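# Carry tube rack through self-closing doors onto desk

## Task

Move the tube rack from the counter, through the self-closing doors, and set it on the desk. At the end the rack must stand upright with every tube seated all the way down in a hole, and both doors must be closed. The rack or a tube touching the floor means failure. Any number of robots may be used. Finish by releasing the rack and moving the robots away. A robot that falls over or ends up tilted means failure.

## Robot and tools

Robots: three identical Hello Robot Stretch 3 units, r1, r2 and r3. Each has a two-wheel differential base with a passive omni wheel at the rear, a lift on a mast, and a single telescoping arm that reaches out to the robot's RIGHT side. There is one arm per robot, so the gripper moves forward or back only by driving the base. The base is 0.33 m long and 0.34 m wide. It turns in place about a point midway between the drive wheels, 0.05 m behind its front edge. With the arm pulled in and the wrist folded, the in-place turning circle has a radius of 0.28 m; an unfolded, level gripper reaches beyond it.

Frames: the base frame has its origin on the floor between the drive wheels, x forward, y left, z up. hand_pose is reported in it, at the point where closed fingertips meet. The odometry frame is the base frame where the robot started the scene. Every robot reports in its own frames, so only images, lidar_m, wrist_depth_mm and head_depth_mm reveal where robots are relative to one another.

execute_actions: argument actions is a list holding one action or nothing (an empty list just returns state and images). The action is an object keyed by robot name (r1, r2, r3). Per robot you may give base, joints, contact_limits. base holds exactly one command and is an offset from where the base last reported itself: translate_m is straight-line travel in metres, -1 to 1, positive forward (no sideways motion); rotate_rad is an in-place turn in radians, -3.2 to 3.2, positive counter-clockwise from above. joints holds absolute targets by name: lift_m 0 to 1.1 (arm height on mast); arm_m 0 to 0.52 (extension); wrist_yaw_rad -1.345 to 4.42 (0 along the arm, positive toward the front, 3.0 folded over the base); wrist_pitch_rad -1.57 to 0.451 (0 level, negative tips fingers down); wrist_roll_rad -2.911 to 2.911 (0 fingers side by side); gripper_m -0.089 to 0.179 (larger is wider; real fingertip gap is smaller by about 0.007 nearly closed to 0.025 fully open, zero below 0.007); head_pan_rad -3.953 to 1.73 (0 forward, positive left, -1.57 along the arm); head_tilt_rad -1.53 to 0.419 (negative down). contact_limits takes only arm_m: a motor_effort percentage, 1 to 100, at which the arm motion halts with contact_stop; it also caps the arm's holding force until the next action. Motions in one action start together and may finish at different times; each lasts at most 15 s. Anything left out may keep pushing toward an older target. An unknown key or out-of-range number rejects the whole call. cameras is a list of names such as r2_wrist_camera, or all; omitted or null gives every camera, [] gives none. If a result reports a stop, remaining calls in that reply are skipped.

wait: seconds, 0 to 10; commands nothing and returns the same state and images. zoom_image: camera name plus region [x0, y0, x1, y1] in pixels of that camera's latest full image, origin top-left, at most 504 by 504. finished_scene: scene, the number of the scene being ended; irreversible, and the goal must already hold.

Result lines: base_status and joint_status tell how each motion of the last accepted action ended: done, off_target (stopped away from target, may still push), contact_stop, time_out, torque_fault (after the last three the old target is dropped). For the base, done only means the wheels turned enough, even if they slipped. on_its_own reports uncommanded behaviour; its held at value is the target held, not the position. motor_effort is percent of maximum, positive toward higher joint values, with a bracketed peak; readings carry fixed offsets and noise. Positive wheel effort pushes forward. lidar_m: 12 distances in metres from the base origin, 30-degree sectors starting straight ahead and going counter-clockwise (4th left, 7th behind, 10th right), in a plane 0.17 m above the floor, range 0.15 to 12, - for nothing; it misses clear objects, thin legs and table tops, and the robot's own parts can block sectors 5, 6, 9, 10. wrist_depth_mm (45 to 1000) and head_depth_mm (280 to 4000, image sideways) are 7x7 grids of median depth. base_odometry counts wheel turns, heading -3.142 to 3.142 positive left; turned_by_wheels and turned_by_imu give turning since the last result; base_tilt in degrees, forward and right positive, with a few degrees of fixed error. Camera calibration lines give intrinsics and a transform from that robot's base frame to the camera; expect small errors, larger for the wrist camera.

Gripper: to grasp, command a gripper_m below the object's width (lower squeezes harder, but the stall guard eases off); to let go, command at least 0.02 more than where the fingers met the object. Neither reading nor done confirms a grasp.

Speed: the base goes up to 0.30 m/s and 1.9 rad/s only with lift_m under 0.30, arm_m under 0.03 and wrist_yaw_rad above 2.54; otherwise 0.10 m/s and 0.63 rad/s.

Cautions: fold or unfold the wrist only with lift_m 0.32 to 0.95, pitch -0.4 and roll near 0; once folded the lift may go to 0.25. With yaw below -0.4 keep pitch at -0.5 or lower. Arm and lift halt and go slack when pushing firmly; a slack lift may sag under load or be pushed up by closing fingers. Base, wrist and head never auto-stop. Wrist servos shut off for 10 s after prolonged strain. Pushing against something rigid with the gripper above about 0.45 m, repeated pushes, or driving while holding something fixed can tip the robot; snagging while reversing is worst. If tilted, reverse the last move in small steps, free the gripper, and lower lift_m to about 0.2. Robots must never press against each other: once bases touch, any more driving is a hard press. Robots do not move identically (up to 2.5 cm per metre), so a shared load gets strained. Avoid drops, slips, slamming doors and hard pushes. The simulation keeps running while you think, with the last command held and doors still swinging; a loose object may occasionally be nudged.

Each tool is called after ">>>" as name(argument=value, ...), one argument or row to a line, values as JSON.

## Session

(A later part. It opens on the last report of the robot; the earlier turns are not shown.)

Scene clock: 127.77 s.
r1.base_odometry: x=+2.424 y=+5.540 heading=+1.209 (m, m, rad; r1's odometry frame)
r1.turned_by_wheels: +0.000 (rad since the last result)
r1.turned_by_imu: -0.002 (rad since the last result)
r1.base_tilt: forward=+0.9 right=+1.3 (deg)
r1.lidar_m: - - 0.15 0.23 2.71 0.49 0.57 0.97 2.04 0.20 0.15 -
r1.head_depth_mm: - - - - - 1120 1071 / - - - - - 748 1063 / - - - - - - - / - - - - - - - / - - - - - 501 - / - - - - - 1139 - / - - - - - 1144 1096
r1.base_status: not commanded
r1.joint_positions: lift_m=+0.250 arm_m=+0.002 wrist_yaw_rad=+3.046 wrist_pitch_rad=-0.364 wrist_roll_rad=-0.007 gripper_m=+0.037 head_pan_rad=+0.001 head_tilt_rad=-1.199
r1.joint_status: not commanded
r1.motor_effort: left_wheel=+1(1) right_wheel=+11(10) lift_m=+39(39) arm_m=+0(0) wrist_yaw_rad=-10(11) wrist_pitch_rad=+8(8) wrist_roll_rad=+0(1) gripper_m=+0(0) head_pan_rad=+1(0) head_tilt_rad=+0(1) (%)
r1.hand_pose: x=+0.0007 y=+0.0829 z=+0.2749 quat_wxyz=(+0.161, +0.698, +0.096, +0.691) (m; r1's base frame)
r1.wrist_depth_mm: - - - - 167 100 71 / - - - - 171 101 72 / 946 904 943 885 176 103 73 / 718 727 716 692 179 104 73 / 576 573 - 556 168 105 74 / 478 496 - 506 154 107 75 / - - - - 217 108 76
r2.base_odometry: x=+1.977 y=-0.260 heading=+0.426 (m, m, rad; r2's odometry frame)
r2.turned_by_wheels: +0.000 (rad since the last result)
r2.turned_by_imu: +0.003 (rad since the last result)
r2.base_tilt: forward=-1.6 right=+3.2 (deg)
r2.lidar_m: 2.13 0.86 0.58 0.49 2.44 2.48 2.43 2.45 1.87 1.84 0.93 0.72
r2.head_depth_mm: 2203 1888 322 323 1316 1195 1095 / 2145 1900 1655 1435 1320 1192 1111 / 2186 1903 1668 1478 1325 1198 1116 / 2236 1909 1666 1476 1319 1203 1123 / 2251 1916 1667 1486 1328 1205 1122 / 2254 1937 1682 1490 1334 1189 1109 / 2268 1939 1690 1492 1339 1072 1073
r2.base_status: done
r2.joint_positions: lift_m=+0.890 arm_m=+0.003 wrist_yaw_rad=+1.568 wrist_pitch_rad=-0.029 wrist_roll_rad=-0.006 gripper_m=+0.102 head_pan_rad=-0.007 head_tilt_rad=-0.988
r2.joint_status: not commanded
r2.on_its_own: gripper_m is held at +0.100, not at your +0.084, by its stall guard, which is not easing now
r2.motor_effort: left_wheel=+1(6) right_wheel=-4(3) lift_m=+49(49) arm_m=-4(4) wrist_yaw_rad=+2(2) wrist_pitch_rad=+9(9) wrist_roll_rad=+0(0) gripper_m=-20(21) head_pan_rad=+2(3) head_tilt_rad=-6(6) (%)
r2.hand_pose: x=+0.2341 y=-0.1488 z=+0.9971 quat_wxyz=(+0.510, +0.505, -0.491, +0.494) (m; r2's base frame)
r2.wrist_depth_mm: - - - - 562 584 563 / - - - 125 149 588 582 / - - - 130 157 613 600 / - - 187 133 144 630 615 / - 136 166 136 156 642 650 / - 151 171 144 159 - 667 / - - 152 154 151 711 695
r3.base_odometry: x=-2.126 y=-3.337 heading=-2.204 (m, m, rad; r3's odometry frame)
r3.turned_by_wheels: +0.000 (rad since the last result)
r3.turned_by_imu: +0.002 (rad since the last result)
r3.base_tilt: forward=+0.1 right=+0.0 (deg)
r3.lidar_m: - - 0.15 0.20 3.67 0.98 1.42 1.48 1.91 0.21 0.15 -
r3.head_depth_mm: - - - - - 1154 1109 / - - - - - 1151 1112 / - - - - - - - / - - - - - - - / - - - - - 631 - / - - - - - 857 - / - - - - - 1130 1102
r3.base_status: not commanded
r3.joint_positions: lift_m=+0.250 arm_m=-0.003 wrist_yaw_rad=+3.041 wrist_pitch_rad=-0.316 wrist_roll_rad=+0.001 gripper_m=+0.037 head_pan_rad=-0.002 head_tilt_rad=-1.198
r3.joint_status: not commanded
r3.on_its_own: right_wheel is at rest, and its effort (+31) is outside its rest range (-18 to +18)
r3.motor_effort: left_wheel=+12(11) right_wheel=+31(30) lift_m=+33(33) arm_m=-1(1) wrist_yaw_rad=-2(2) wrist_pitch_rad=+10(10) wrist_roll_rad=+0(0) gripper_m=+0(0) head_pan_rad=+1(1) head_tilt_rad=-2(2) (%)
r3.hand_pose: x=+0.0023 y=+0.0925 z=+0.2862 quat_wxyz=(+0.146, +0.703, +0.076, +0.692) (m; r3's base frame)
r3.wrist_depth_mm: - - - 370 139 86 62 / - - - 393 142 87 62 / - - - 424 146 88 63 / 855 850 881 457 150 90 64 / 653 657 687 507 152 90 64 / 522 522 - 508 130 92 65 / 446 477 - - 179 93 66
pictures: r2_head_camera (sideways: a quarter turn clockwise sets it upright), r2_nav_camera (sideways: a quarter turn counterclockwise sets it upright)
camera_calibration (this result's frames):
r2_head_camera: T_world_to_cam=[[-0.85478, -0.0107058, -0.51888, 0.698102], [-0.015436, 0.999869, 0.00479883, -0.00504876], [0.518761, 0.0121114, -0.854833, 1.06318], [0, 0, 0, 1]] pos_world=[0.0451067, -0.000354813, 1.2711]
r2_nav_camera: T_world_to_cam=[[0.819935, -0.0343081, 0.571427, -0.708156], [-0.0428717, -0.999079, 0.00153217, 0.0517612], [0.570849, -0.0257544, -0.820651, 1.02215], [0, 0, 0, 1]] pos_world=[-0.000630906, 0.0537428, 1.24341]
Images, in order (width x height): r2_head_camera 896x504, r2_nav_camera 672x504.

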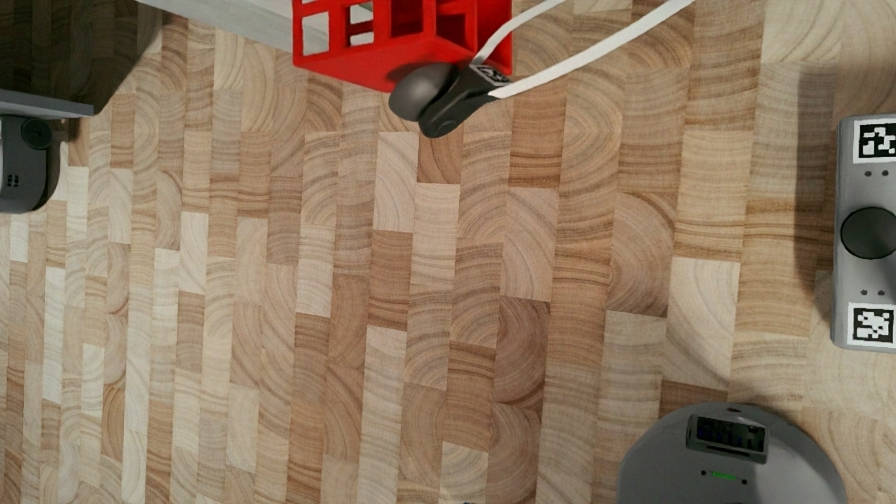

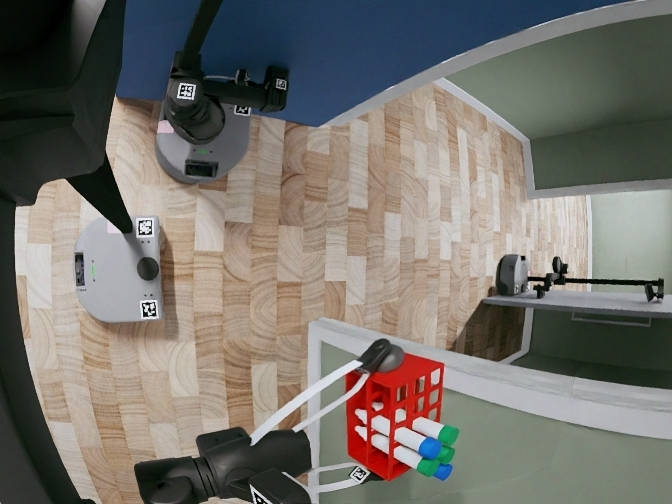

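>>> execute_actions(
  actions=[
    {"r2":{"base":{"translate_m":0.38}}},
  ],
  cameras=["r2_wrist_camera","r2_nav_camera"],
)

Scene clock: 133.03 s.
r1.base_odometry: x=+2.424 y=+5.540 heading=+1.209 (m, m, rad; r1's odometry frame)
r1.turned_by_wheels: +0.000 (rad since the last result)
r1.turned_by_imu: -0.001 (rad since the last result)
r1.base_tilt: forward=+0.9 right=+1.3 (deg)
r1.lidar_m: - - 0.15 0.23 2.71 2.50 0.44 0.43 2.04 0.20 0.15 -
r1.head_depth_mm: - - - - - 1120 1071 / - - - - - 749 1058 / - - - - - - - / - - - - - - - / - - - - - 502 - / - - - - - 1141 - / - - - - - 1140 1098
r1.base_status: not commanded
r1.joint_positions: lift_m=+0.250 arm_m=+0.002 wrist_yaw_rad=+3.046 wrist_pitch_rad=-0.364 wrist_roll_rad=-0.007 gripper_m=+0.037 head_pan_rad=+0.001 head_tilt_rad=-1.199
r1.joint_status: not commanded
r1.motor_effort: left_wheel=+1(1) right_wheel=+11(10) lift_m=+39(39) arm_m=+0(1) wrist_yaw_rad=-11(10) wrist_pitch_rad=+8(8) wrist_roll_rad=+0(0) gripper_m=+1(0) head_pan_rad=+0(0) head_tilt_rad=-1(1) (%)
r1.hand_pose: x=+0.0007 y=+0.0829 z=+0.2749 quat_wxyz=(+0.161, +0.698, +0.096, +0.691) (m; r1's base frame)
r1.wrist_depth_mm: - - - - 167 100 71 / - - - - 171 101 72 / 950 895 949 884 175 102 72 / 707 708 719 696 180 104 73 / 581 579 - 554 168 105 74 / 481 495 - 507 154 107 75 / - - - - 216 108 76
r2.base_odometry: x=+2.323 y=-0.103 heading=+0.426 (m, m, rad; r2's odometry frame)
r2.turned_by_wheels: +0.000 (rad since the last result)
r2.turned_by_imu: +0.002 (rad since the last result)
r2.base_tilt: forward=-1.6 right=+3.3 (deg)
r2.lidar_m: 1.76 1.67 0.63 0.59 0.57 2.88 2.81 2.48 1.90 0.99 0.41 0.40
r2.head_depth_mm: 2217 1887 322 322 928 1166 1091 / 1957 1892 1654 1436 1315 1197 1109 / 2038 1903 1668 1467 1320 1199 1117 / 2236 1909 1664 1473 1324 1201 1122 / 2252 1919 1670 1481 1330 1202 1122 / 2263 1928 1674 1484 1334 1204 1106 / 2265 1940 1677 1492 1336 1209 1109
r2.base_status: done
r2.joint_positions: lift_m=+0.890 arm_m=+0.003 wrist_yaw_rad=+1.568 wrist_pitch_rad=-0.029 wrist_roll_rad=-0.006 gripper_m=+0.102 head_pan_rad=-0.007 head_tilt_rad=-0.988
r2.joint_status: not commanded
r2.on_its_own: gripper_m is held at +0.100, not at your +0.084, by its stall guard, which is not easing now
r2.motor_effort: left_wheel=+1(6) right_wheel=-2(3) lift_m=+49(49) arm_m=-4(4) wrist_yaw_rad=+1(2) wrist_pitch_rad=+9(9) wrist_roll_rad=+0(0) gripper_m=-20(20) head_pan_rad=+3(3) head_tilt_rad=-6(6) (%)
r2.hand_pose: x=+0.2341 y=-0.1488 z=+0.9971 quat_wxyz=(+0.510, +0.505, -0.491, +0.494) (m; r2's base frame)
r2.wrist_depth_mm: - - - - - 230 200 / - - - 125 150 224 209 / - - - 131 156 228 215 / - - 185 134 143 226 233 / - 136 165 137 154 231 241 / - 151 170 144 160 - 253 / - - 152 154 151 255 261
r3.base_odometry: x=-2.126 y=-3.337 heading=-2.204 (m, m, rad; r3's odometry frame)
r3.turned_by_wheels: +0.000 (rad since the last result)
r3.turned_by_imu: +0.001 (rad since the last result)
r3.base_tilt: forward=+0.1 right=+0.1 (deg)
r3.lidar_m: - - 0.15 0.20 3.68 0.98 1.42 1.48 1.90 0.21 0.15 -
r3.head_depth_mm: - - - - - 1152 1108 / - - - - - 1149 1111 / - - - - - - - / - - - - - - - / - - - - - 629 - / - - - - - 854 - / - - - - - 1133 1100
r3.base_status: not commanded
r3.joint_positions: lift_m=+0.250 arm_m=-0.003 wrist_yaw_rad=+3.041 wrist_pitch_rad=-0.316 wrist_roll_rad=+0.001 gripper_m=+0.037 head_pan_rad=-0.002 head_tilt_rad=-1.198
r3.joint_status: not commanded
r3.on_its_own: right_wheel is at rest, and its effort (+30) is outside its rest range (-18 to +18)
r3.motor_effort: left_wheel=+11(12) right_wheel=+30(30) lift_m=+32(33) arm_m=-1(1) wrist_yaw_rad=-2(2) wrist_pitch_rad=+10(10) wrist_roll_rad=+0(0) gripper_m=+0(0) head_pan_rad=+2(1) head_tilt_rad=-1(1) (%)
r3.hand_pose: x=+0.0023 y=+0.0925 z=+0.2862 quat_wxyz=(+0.146, +0.703, +0.076, +0.692) (m; r3's base frame)
r3.wrist_depth_mm: - - - 377 139 85 62 / - - - 394 142 87 63 / - - - 419 146 88 63 / 859 858 861 458 150 89 64 / 649 648 683 519 152 91 64 / 523 529 - 506 131 92 65 / 446 472 - - 180 93 66
pictures: r2_nav_camera (sideways: a quarter turn counterclockwise sets it upright), r2_wrist_camera
camera_calibration (this result's frames):
r2_nav_camera: T_world_to_cam=[[0.819964, -0.0343086, 0.571386, -0.708102], [-0.042872, -0.999079, 0.00153399, 0.0517588], [0.570807, -0.0257543, -0.82068, 1.02219], [0, 0, 0, 1]] pos_world=[-0.000633841, 0.0537428, 1.24341]
r2_wrist_camera: T_world_to_cam=[[-0.0330287, -0.997896, 0.0557854, -0.202974], [-0.218585, -0.0472524, -0.974673, 1.04321], [0.975259, -0.0443861, -0.216565, 0.145404], [0, 0, 0, 1]] pos_world=[0.0795205, -0.146798, 1.0596]
Images, in order (width x height): r2_nav_camera 672x504, r2_wrist_camera 644x364.

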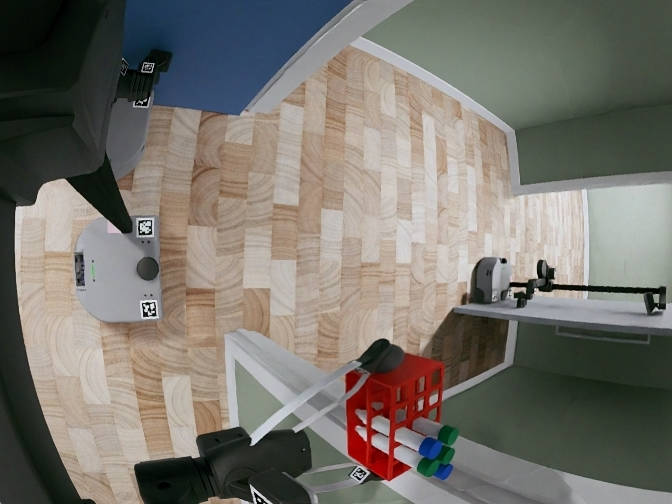

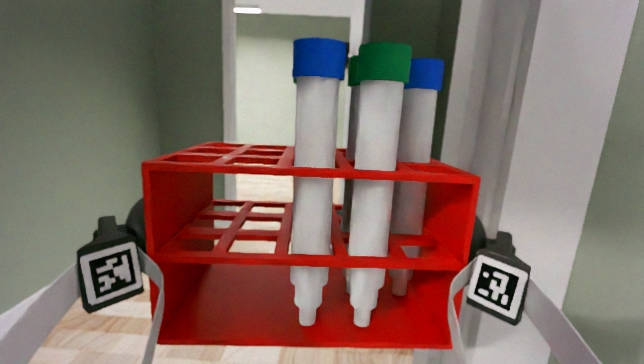

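>>> execute_actions(
  actions=[
    {"r2":{"base":{"rotate_rad":0.1},"joints":{"wrist_yaw_rad":1.9}}},
  ],
  cameras=[],
)

>>> execute_actions(
  actions=[
    {"r2":{"base":{"translate_m":0.95},"joints":{"head_tilt_rad":-0.8}}},
  ],
  cameras=["r2_head_camera","r2_nav_camera"],
)

Scene clock: 135.00 s.
r1.base_odometry: x=+2.424 y=+5.540 heading=+1.209 (m, m, rad; r1's odometry frame)
r1.turned_by_wheels: +0.000 (rad since the last result)
r1.turned_by_imu: +0.000 (rad since the last result)
r1.base_tilt: forward=+1.0 right=+1.4 (deg)
r1.lidar_m: - - 0.15 0.23 2.71 2.50 0.44 0.44 2.04 0.20 0.15 -
r1.head_depth_mm: - - - - - 1121 1072 / - - - - - 747 1058 / - - - - - - - / - - - - - - - / - - - - - 501 - / - - - - - 1136 - / - - - - - 1141 1098
r1.base_status: not commanded
r1.joint_positions: lift_m=+0.250 arm_m=+0.002 wrist_yaw_rad=+3.046 wrist_pitch_rad=-0.364 wrist_roll_rad=-0.007 gripper_m=+0.037 head_pan_rad=+0.001 head_tilt_rad=-1.199
r1.joint_status: not commanded
r1.motor_effort: left_wheel=+1(1) right_wheel=+10(10) lift_m=+39(39) arm_m=+0(0) wrist_yaw_rad=-11(10) wrist_pitch_rad=+8(8) wrist_roll_rad=+0(0) gripper_m=+0(0) head_pan_rad=+0(0) head_tilt_rad=-1(1) (%)
r1.hand_pose: x=+0.0007 y=+0.0829 z=+0.2749 quat_wxyz=(+0.161, +0.698, +0.096, +0.691) (m; r1's base frame)
r1.wrist_depth_mm: - - - - 167 100 71 / - - - - 171 101 72 / 933 908 945 875 175 102 73 / 708 711 710 695 180 104 73 / 583 586 - 548 167 105 74 / 483 493 - 501 154 107 75 / - - - - 217 108 76
r2.base_odometry: x=+2.323 y=-0.103 heading=+0.526 (m, m, rad; r2's odometry frame)
r2.turned_by_wheels: +0.100 (rad since the last result)
r2.turned_by_imu: +0.101 (rad since the last result)
r2.base_tilt: forward=-1.6 right=+3.2 (deg)
r2.lidar_m: 2.13 1.54 0.62 0.57 0.68 2.83 2.81 2.30 1.87 0.78 0.40 0.43
r2.head_depth_mm: 1911 1854 - 312 1312 1151 1092 / 2027 1888 1681 304 1299 1197 1107 / 2231 1901 1662 315 1282 1201 1120 / 2238 1914 1660 894 1310 1199 1119 / 2252 1924 1671 1486 1329 1203 1123 / 2245 1930 1681 1487 1330 1206 1104 / 2206 1931 1683 1485 1339 1214 1108
r2.base_status: done
r2.joint_positions: lift_m=+0.890 arm_m=+0.003 wrist_yaw_rad=+1.897 wrist_pitch_rad=-0.029 wrist_roll_rad=-0.006 gripper_m=+0.102 head_pan_rad=-0.007 head_tilt_rad=-0.988
r2.joint_status: all done
r2.on_its_own: gripper_m is held at +0.100, not at your +0.084, by its stall guard, which is not easing now
r2.motor_effort: left_wheel=-3(6) right_wheel=+3(5) lift_m=+49(49) arm_m=-4(4) wrist_yaw_rad=+3(3) wrist_pitch_rad=+9(9) wrist_roll_rad=+0(0) gripper_m=-22(21) head_pan_rad=+3(3) head_tilt_rad=-6(6) (%)
r2.hand_pose: x=+0.2206 y=-0.0663 z=+0.9971 quat_wxyz=(+0.422, +0.579, -0.402, +0.571) (m; r2's base frame)
r2.wrist_depth_mm: - - - - - - - / 656 - - 125 149 - - / 654 - - 130 156 - - / 670 - 186 133 143 - - / 668 136 167 138 155 - - / 671 151 171 145 159 - - / 753 - 152 154 151 - -
r3.base_odometry: x=-2.126 y=-3.337 heading=-2.204 (m, m, rad; r3's odometry frame)
r3.turned_by_wheels: +0.000 (rad since the last result)
r3.turned_by_imu: +0.001 (rad since the last result)
r3.base_tilt: forward=+0.1 right=+0.0 (deg)
r3.lidar_m: - - 0.15 0.20 3.69 0.98 1.42 1.48 1.90 0.21 0.15 -
r3.head_depth_mm: - - - - - 1156 1102 / - - - - - 1148 1116 / - - - - - - - / - - - - - - - / - - - - - 629 - / - - - - - 856 - / - - - - - 1134 1108
r3.base_status: not commanded
r3.joint_positions: lift_m=+0.250 arm_m=-0.003 wrist_yaw_rad=+3.041 wrist_pitch_rad=-0.316 wrist_roll_rad=+0.001 gripper_m=+0.037 head_pan_rad=-0.002 head_tilt_rad=-1.198
r3.joint_status: not commanded
r3.on_its_own: right_wheel is at rest, and its effort (+30) is outside its rest range (-18 to +18)
r3.motor_effort: left_wheel=+12(12) right_wheel=+30(29) lift_m=+32(33) arm_m=-1(1) wrist_yaw_rad=-2(2) wrist_pitch_rad=+10(10) wrist_roll_rad=+0(0) gripper_m=+0(0) head_pan_rad=+2(1) head_tilt_rad=-1(1) (%)
r3.hand_pose: x=+0.0023 y=+0.0925 z=+0.2862 quat_wxyz=(+0.146, +0.703, +0.076, +0.692) (m; r3's base frame)
r3.wrist_depth_mm: - - - 370 139 85 62 / - - - 396 142 87 62 / - - - 425 145 88 63 / 874 879 869 458 149 89 64 / 636 647 715 503 152 91 64 / 520 529 - 514 130 92 65 / 447 472 - - 179 93 66
pictures: none
No camera images: the call's "cameras" was empty. Leave "cameras" out to get every camera's image.

Scene clock: 145.43 s.
r1.base_odometry: x=+2.424 y=+5.540 heading=+1.209 (m, m, rad; r1's odometry frame)
r1.turned_by_wheels: +0.000 (rad since the last result)
r1.turned_by_imu: -0.002 (rad since the last result)
r1.base_tilt: forward=+1.0 right=+1.3 (deg)
r1.lidar_m: - - 0.15 0.23 2.72 2.49 1.90 0.97 1.08 0.20 0.15 -
r1.head_depth_mm: - - - - - 1118 1075 / - - - - - 749 1063 / - - - - - - - / - - - - - - - / - - - - - 500 - / - - - - - 1138 - / - - - - - 1139 1099
r1.base_status: not commanded
r1.joint_positions: lift_m=+0.250 arm_m=+0.002 wrist_yaw_rad=+3.046 wrist_pitch_rad=-0.364 wrist_roll_rad=-0.007 gripper_m=+0.037 head_pan_rad=+0.001 head_tilt_rad=-1.199
r1.joint_status: not commanded
r1.motor_effort: left_wheel=+1(1) right_wheel=+11(10) lift_m=+39(39) arm_m=+0(0) wrist_yaw_rad=-11(10) wrist_pitch_rad=+8(8) wrist_roll_rad=+0(0) gripper_m=+0(0) head_pan_rad=+0(0) head_tilt_rad=-1(0) (%)
r1.hand_pose: x=+0.0007 y=+0.0829 z=+0.2749 quat_wxyz=(+0.161, +0.698, +0.096, +0.691) (m; r1's base frame)
r1.wrist_depth_mm: - - - - 167 100 71 / - - - - 172 101 72 / 948 910 918 892 175 102 73 / 710 698 705 689 179 104 73 / 584 580 - 555 167 105 74 / 481 499 - 511 154 107 75 / - - - - 216 108 76
r2.base_odometry: x=+3.145 y=+0.374 heading=+0.526 (m, m, rad; r2's odometry frame)
r2.turned_by_wheels: +0.000 (rad since the last result)
r2.turned_by_imu: +0.004 (rad since the last result)
r2.base_tilt: forward=-1.6 right=+3.3 (deg)
r2.lidar_m: 1.79 1.34 1.10 1.09 0.74 0.80 3.71 0.64 0.87 0.99 1.10 0.90
r2.head_depth_mm: 3387 2519 1363 1542 308 1241 1142 / 3411 2552 1969 1610 302 1223 1126 / 3392 2549 2037 1689 310 769 1124 / 3403 2564 2038 1700 1371 1236 1131 / 1623 1877 2039 1702 1451 1271 1131 / 1639 1904 2051 1717 1456 1278 1132 / 1671 1945 2000 1706 1464 1279 1136
r2.base_status: done
r2.joint_positions: lift_m=+0.890 arm_m=+0.003 wrist_yaw_rad=+1.897 wrist_pitch_rad=-0.029 wrist_roll_rad=-0.006 gripper_m=+0.102 head_pan_rad=-0.007 head_tilt_rad=-0.803
r2.joint_status: all done
r2.on_its_own: gripper_m is held at +0.100, not at your +0.084, by its stall guard, which is not easing now
r2.motor_effort: left_wheel=-3(4) right_wheel=+3(7) lift_m=+49(49) arm_m=-4(4) wrist_yaw_rad=+2(2) wrist_pitch_rad=+9(9) wrist_roll_rad=+0(0) gripper_m=-21(20) head_pan_rad=+3(3) head_tilt_rad=+1(18) (%)
r2.hand_pose: x=+0.2206 y=-0.0662 z=+0.9971 quat_wxyz=(+0.422, +0.579, -0.402, +0.571) (m; r2's base frame)
r2.wrist_depth_mm: 978 - - - - - 897 / - - - 125 149 - 995 / - - - 131 156 - - / - - 186 134 143 - 927 / - 135 166 137 155 - 863 / - 152 170 146 160 - 825 / - - 151 154 150 - 709
r3.base_odometry: x=-2.126 y=-3.337 heading=-2.204 (m, m, rad; r3's odometry frame)
r3.turned_by_wheels: +0.000 (rad since the last result)
r3.turned_by_imu: +0.003 (rad since the last result)
r3.base_tilt: forward=+0.1 right=+0.0 (deg)
r3.lidar_m: - - 0.15 0.20 3.68 0.98 1.42 1.48 1.23 0.21 0.15 -
r3.head_depth_mm: - - - - - 1161 1108 / - - - - - 1146 1111 / - - - - - - - / - - - - - - - / - - - - - 629 - / - - - - - 856 - / - - - - - 1133 1107
r3.base_status: not commanded
r3.joint_positions: lift_m=+0.250 arm_m=-0.003 wrist_yaw_rad=+3.041 wrist_pitch_rad=-0.316 wrist_roll_rad=+0.001 gripper_m=+0.037 head_pan_rad=-0.002 head_tilt_rad=-1.198
r3.joint_status: not commanded
r3.on_its_own: right_wheel is at rest, and its effort (+30) is outside its rest range (-18 to +18)
r3.motor_effort: left_wheel=+12(12) right_wheel=+30(31) lift_m=+32(33) arm_m=-2(0) wrist_yaw_rad=-2(2) wrist_pitch_rad=+10(10) wrist_roll_rad=+0(0) gripper_m=+0(0) head_pan_rad=+1(1) head_tilt_rad=-1(1) (%)
r3.hand_pose: x=+0.0023 y=+0.0925 z=+0.2862 quat_wxyz=(+0.146, +0.703, +0.076, +0.692) (m; r3's base frame)
r3.wrist_depth_mm: - - - 369 139 86 62 / - - - 396 143 87 62 / - - - 421 146 88 63 / 851 855 880 453 150 89 64 / 652 658 699 511 152 91 65 / 520 523 - 512 130 92 65 / 448 470 - - 180 93 66
pictures: r2_head_camera (sideways: a quarter turn clockwise sets it upright), r2_nav_camera (sideways: a quarter turn counterclockwise sets it upright)
camera_calibration (this result's frames):
r2_head_camera: T_world_to_cam=[[-0.74521, -0.011461, -0.666732, 0.890062], [-0.0159482, 0.999873, 0.000637682, 0.000371059], [0.666639, 0.0111083, -0.745298, 0.919871], [0, 0, 0, 1]] pos_world=[0.0500664, -0.000388243, 1.27901]
r2_nav_camera: T_world_to_cam=[[0.70132, -0.0334915, 0.712059, -0.890673], [-0.0425322, -0.999082, -0.00510083, 0.060395], [0.711576, -0.0267081, -0.702101, 0.867133], [0, 0, 0, 1]] pos_world=[0.0101846, 0.053669, 1.24334]
Images, in order (width x height): r2_head_camera 896x504, r2_nav_camera 672x504.

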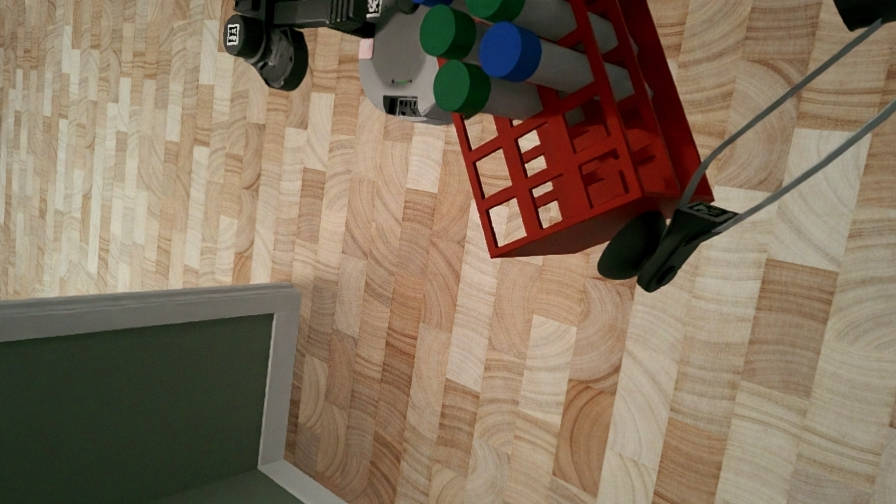

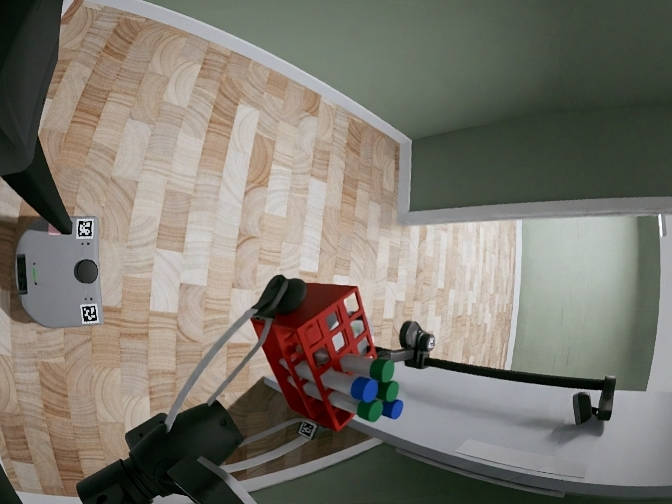

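>>> execute_actions(
  actions=[
    {"r2":{"base":{"translate_m":1.0}},"r1":{"base":{"translate_m":-1.0},"joints":{"lift_m":0.31}}},
  ],
  cameras=[],
)

>>> execute_actions(
  actions=[
    {"r2":{"base":{"rotate_rad":-0.22},"joints":{"head_tilt_rad":-1.1}},"r1":{"joints":{"head_tilt_rad":-0.6,"head_pan_rad":-0.6}}},
  ],
  cameras=["r2_head_camera","r2_nav_camera","r1_nav_camera"],
)

Scene clock: 157.70 s.
r1.base_odometry: x=+2.071 y=+4.605 heading=+1.209 (m, m, rad; r1's odometry frame)
r1.turned_by_wheels: +0.000 (rad since the last result)
r1.turned_by_imu: +0.002 (rad since the last result)
r1.base_tilt: forward=+1.0 right=+1.2 (deg)
r1.lidar_m: 2.27 2.83 2.70 2.62 1.96 1.48 1.43 0.70 0.52 0.51 0.52 0.75
r1.head_depth_mm: 1631 1578 1467 1357 1247 1154 1077 / 1851 1656 1485 1357 1246 1176 - / 1865 1652 1491 1364 1258 1188 - / 1851 1659 1492 1368 1258 1184 - / 1869 1662 1501 1365 1255 1181 - / 1870 1671 1510 1375 1260 1161 - / 1873 1674 1512 1376 1267 1167 1096
r1.base_status: done
r1.joint_positions: lift_m=+0.310 arm_m=+0.002 wrist_yaw_rad=+3.036 wrist_pitch_rad=-0.364 wrist_roll_rad=-0.007 gripper_m=+0.037 head_pan_rad=-0.005 head_tilt_rad=-1.198
r1.joint_status: all done
r1.motor_effort: left_wheel=-2(15) right_wheel=+0(15) lift_m=+43(47) arm_m=-4(16) wrist_yaw_rad=+2(60) wrist_pitch_rad=+8(9) wrist_roll_rad=+0(1) gripper_m=+0(0) head_pan_rad=+3(15) head_tilt_rad=+0(14) (%)
r1.hand_pose: x=+0.0031 y=+0.0824 z=+0.3348 quat_wxyz=(+0.165, +0.698, +0.092, +0.690) (m; r1's base frame)
r1.wrist_depth_mm: - - - - - - - / - - - - - - - / - - - - - - - / 820 833 828 822 828 809 822 / 658 664 - 667 664 658 664 / 558 556 - 555 577 552 551 / 481 492 - 504 478 476 478
r2.base_odometry: x=+4.010 y=+0.876 heading=+0.526 (m, m, rad; r2's odometry frame)
r2.turned_by_wheels: +0.000 (rad since the last result)
r2.turned_by_imu: +0.004 (rad since the last result)
r2.base_tilt: forward=-1.7 right=+3.2 (deg)
r2.lidar_m: 0.80 0.81 0.92 0.92 1.01 1.51 1.56 1.43 0.57 0.53 0.53 1.03
r2.head_depth_mm: 3312 2533 2032 1766 308 1241 1140 / 3340 2532 2028 1731 302 1217 1125 / 3431 2536 2032 1691 309 770 1127 / 3426 2554 2042 1700 1368 1235 1129 / 3462 2574 1941 1255 1401 1272 1127 / 722 802 931 1173 1421 1274 1131 / 687 812 973 1223 1436 1276 1138
r2.base_status: done
r2.joint_positions: lift_m=+0.890 arm_m=+0.003 wrist_yaw_rad=+1.897 wrist_pitch_rad=-0.029 wrist_roll_rad=-0.006 gripper_m=+0.102 head_pan_rad=-0.007 head_tilt_rad=-0.803
r2.joint_status: not commanded
r2.on_its_own: gripper_m is held at +0.100, not at your +0.084, by its stall guard, which is not easing now
r2.motor_effort: left_wheel=-3(5) right_wheel=+3(7) lift_m=+49(49) arm_m=-4(4) wrist_yaw_rad=+2(2) wrist_pitch_rad=+9(9) wrist_roll_rad=+0(0) gripper_m=-20(21) head_pan_rad=+3(3) head_tilt_rad=+2(2) (%)
r2.hand_pose: x=+0.2206 y=-0.0662 z=+0.9971 quat_wxyz=(+0.422, +0.579, -0.402, +0.571) (m; r2's base frame)
r2.wrist_depth_mm: 851 942 779 796 - - - / 849 992 852 127 149 - - / 872 - 865 132 157 - - / 887 - 186 133 143 - - / 899 136 167 138 155 - - / 893 152 170 145 161 - - / - - 151 154 150 - -
r3.base_odometry: x=-2.126 y=-3.337 heading=-2.204 (m, m, rad; r3's odometry frame)
r3.turned_by_wheels: +0.000 (rad since the last result)
r3.turned_by_imu: +0.003 (rad since the last result)
r3.base_tilt: forward=+0.0 right=+0.0 (deg)
r3.lidar_m: - - 0.15 0.20 3.67 0.98 1.42 0.52 1.85 0.21 0.15 -
r3.head_depth_mm: - - - - - 1160 1111 / - - - - - 1151 1110 / - - - - - - - / - - - - - - - / - - - - - 631 - / - - - - - 854 - / - - - - - 1138 1110
r3.base_status: not commanded
r3.joint_positions: lift_m=+0.250 arm_m=-0.003 wrist_yaw_rad=+3.041 wrist_pitch_rad=-0.316 wrist_roll_rad=+0.001 gripper_m=+0.037 head_pan_rad=-0.002 head_tilt_rad=-1.198
r3.joint_status: not commanded
r3.on_its_own: right_wheel is at rest, and its effort (+31) is outside its rest range (-18 to +18)
r3.motor_effort: left_wheel=+12(12) right_wheel=+31(30) lift_m=+32(33) arm_m=-1(1) wrist_yaw_rad=-2(2) wrist_pitch_rad=+10(10) wrist_roll_rad=+0(0) gripper_m=+1(0) head_pan_rad=+1(3) head_tilt_rad=-1(1) (%)
r3.hand_pose: x=+0.0023 y=+0.0925 z=+0.2862 quat_wxyz=(+0.146, +0.703, +0.076, +0.692) (m; r3's base frame)
r3.wrist_depth_mm: - - - 372 139 86 62 / - - - 399 142 87 62 / - - - 418 145 88 63 / 867 863 876 457 149 90 64 / 653 646 683 513 151 90 65 / 533 523 - 510 131 92 65 / 446 472 - - 180 93 66
pictures: none
No camera images: the call's "cameras" was empty. Leave "cameras" out to get every camera's image.

Scene clock: 158.97 s.
r1.base_odometry: x=+2.071 y=+4.605 heading=+1.209 (m, m, rad; r1's odometry frame)
r1.turned_by_wheels: +0.000 (rad since the last result)
r1.turned_by_imu: +0.000 (rad since the last result)
r1.base_tilt: forward=+0.9 right=+1.3 (deg)
r1.lidar_m: 2.27 2.85 2.70 2.63 1.97 1.47 1.43 0.70 0.52 0.51 0.52 0.75
r1.head_depth_mm: 525 563 607 658 716 785 870 / 592 639 696 761 843 939 1065 / 675 739 812 906 1021 1173 1190 / 785 875 980 1120 1304 1391 1191 / 944 1066 1209 1435 1665 1430 1193 / 1176 1372 1656 2076 1777 1434 1198 / 1551 1948 2550 2339 1776 1434 1201
r1.base_status: not commanded
r1.joint_positions: lift_m=+0.310 arm_m=+0.002 wrist_yaw_rad=+3.036 wrist_pitch_rad=-0.364 wrist_roll_rad=-0.007 gripper_m=+0.037 head_pan_rad=-0.593 head_tilt_rad=-0.607
r1.joint_status: all done
r1.motor_effort: left_wheel=-2(1) right_wheel=+0(0) lift_m=+43(43) arm_m=-4(4) wrist_yaw_rad=+1(1) wrist_pitch_rad=+8(8) wrist_roll_rad=+1(1) gripper_m=+0(0) head_pan_rad=-3(37) head_tilt_rad=+4(39) (%)
r1.hand_pose: x=+0.0031 y=+0.0824 z=+0.3348 quat_wxyz=(+0.165, +0.698, +0.092, +0.690) (m; r1's base frame)
r1.wrist_depth_mm: - - - - - - - / - - - - - - - / - - - - - - - / 823 823 823 814 822 833 822 / 664 664 - 668 673 663 667 / 559 558 - 555 580 556 557 / 476 490 - 500 478 483 487
r2.base_odometry: x=+4.010 y=+0.876 heading=+0.306 (m, m, rad; r2's odometry frame)
r2.turned_by_wheels: -0.220 (rad since the last result)
r2.turned_by_imu: -0.223 (rad since the last result)
r2.base_tilt: forward=-1.6 right=+3.3 (deg)
r2.lidar_m: 3.96 0.80 0.96 0.92 0.94 1.25 1.50 1.58 1.23 0.56 0.53 0.57
r2.head_depth_mm: 1886 1737 - 836 1084 1130 1093 / 1896 1716 295 344 1273 1165 1097 / 1898 1698 326 331 1276 1190 - / 1916 1704 1494 1362 1284 1193 - / 1922 1707 1548 1401 1285 1188 - / 1924 1716 1523 1411 1289 1194 1118 / 1955 1001 1151 1394 1292 1193 1110
r2.base_status: done
r2.joint_positions: lift_m=+0.890 arm_m=+0.003 wrist_yaw_rad=+1.898 wrist_pitch_rad=-0.029 wrist_roll_rad=-0.006 gripper_m=+0.102 head_pan_rad=-0.007 head_tilt_rad=-1.086
r2.joint_status: all done
r2.on_its_own: gripper_m is held at +0.100, not at your +0.084, by its stall guard, which is not easing now
r2.motor_effort: left_wheel=+2(4) right_wheel=-3(8) lift_m=+48(49) arm_m=-4(4) wrist_yaw_rad=+2(2) wrist_pitch_rad=+9(9) wrist_roll_rad=+0(0) gripper_m=-20(21) head_pan_rad=+3(3) head_tilt_rad=-6(28) (%)
r2.hand_pose: x=+0.2206 y=-0.0661 z=+0.9971 quat_wxyz=(+0.422, +0.579, -0.402, +0.571) (m; r2's base frame)
r2.wrist_depth_mm: 813 771 795 - - - - / 880 788 819 125 148 - - / 889 857 814 132 156 - - / 945 884 186 133 143 - - / 981 136 166 138 155 - - / - 150 172 145 160 - - / - - 152 155 150 - 705
r3.base_odometry: x=-2.126 y=-3.337 heading=-2.204 (m, m, rad; r3's odometry frame)
r3.turned_by_wheels: +0.000 (rad since the last result)
r3.turned_by_imu: +0.000 (rad since the last result)
r3.base_tilt: forward=+0.1 right=+0.1 (deg)
r3.lidar_m: - - 0.15 0.20 3.68 0.98 1.42 0.52 1.85 0.21 0.15 -
r3.head_depth_mm: - - - - - 1156 1110 / - - - - - 1146 1112 / - - - - - - - / - - - - - - - / - - - - - 630 - / - - - - - 857 - / - - - - - 1139 1100
r3.base_status: not commanded
r3.joint_positions: lift_m=+0.250 arm_m=-0.003 wrist_yaw_rad=+3.041 wrist_pitch_rad=-0.316 wrist_roll_rad=+0.001 gripper_m=+0.037 head_pan_rad=-0.002 head_tilt_rad=-1.198
r3.joint_status: not commanded
r3.on_its_own: right_wheel is at rest, and its effort (+30) is outside its rest range (-18 to +18)
r3.motor_effort: left_wheel=+12(12) right_wheel=+30(30) lift_m=+32(33) arm_m=-1(1) wrist_yaw_rad=-2(2) wrist_pitch_rad=+10(10) wrist_roll_rad=+0(0) gripper_m=+0(0) head_pan_rad=+1(1) head_tilt_rad=-1(1) (%)
r3.hand_pose: x=+0.0023 y=+0.0925 z=+0.2862 quat_wxyz=(+0.146, +0.703, +0.076, +0.692) (m; r3's base frame)
r3.wrist_depth_mm: - - - 369 139 86 62 / - - - 396 142 87 63 / - - - 422 146 88 63 / 859 878 882 460 149 89 64 / 651 660 695 512 152 91 65 / 525 535 - 520 130 92 65 / 446 474 - - 180 93 66
pictures: r1_nav_camera (sideways: a quarter turn counterclockwise sets it upright), r2_head_camera (sideways: a quarter turn clockwise sets it upright), r2_nav_camera (sideways: a quarter turn counterclockwise sets it upright)
camera_calibration (this result's frames):
r1_nav_camera: T_world_to_cam=[[0.474612, -0.244417, 0.845579, -1.06391], [-0.493899, -0.869131, 0.0259939, 0.0227277], [0.728565, -0.429968, -0.533217, 0.643498], [0, 0, 0, 1]] pos_world=[0.0473409, 0.0363978, 1.24216]
r2_head_camera: T_world_to_cam=[[-0.901726, -0.0104313, -0.432182, 0.585456], [-0.0149062, 0.999865, 0.00696794, -0.00787518], [0.432051, 0.0127254, -0.901759, 1.12469], [0, 0, 0, 1]] pos_world=[0.0418786, -0.000330948, 1.26728]
r2_nav_camera: T_world_to_cam=[[0.872227, -0.0346205, 0.487875, -0.599631], [-0.0424945, -0.999084, 0.00507523, 0.0471466], [0.487252, -0.0251588, -0.872899, 1.09057], [0, 0, 0, 1]] pos_world=[-0.00636506, 0.0537813, 1.24426]
Images, in order (width x height): r1_nav_camera 672x504, r2_head_camera 896x504, r2_nav_camera 672x504.

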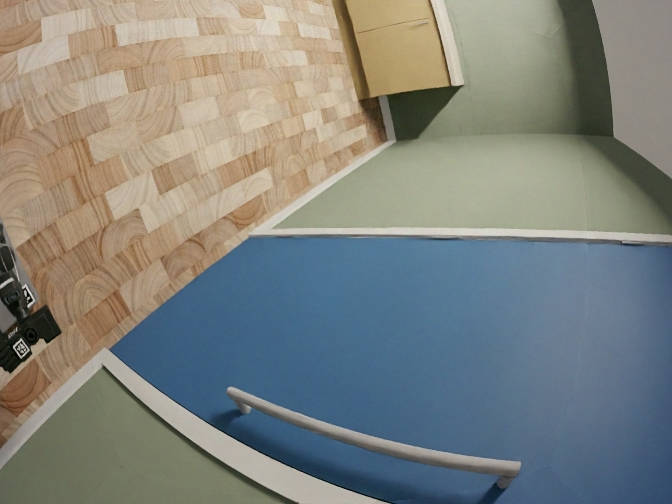

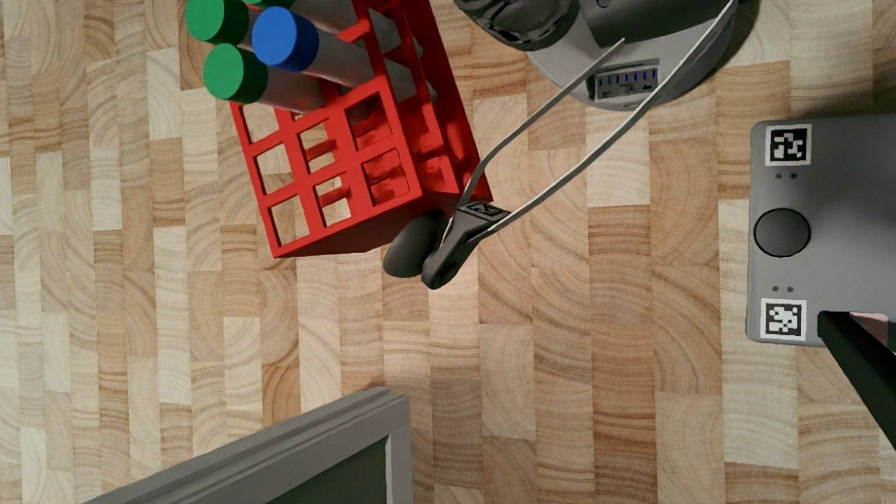

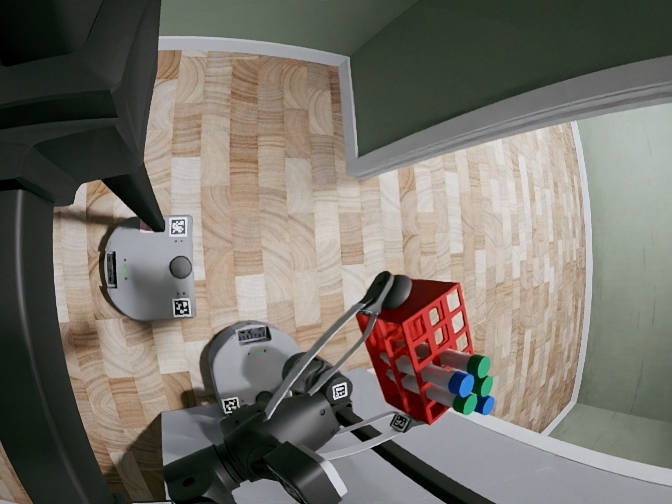

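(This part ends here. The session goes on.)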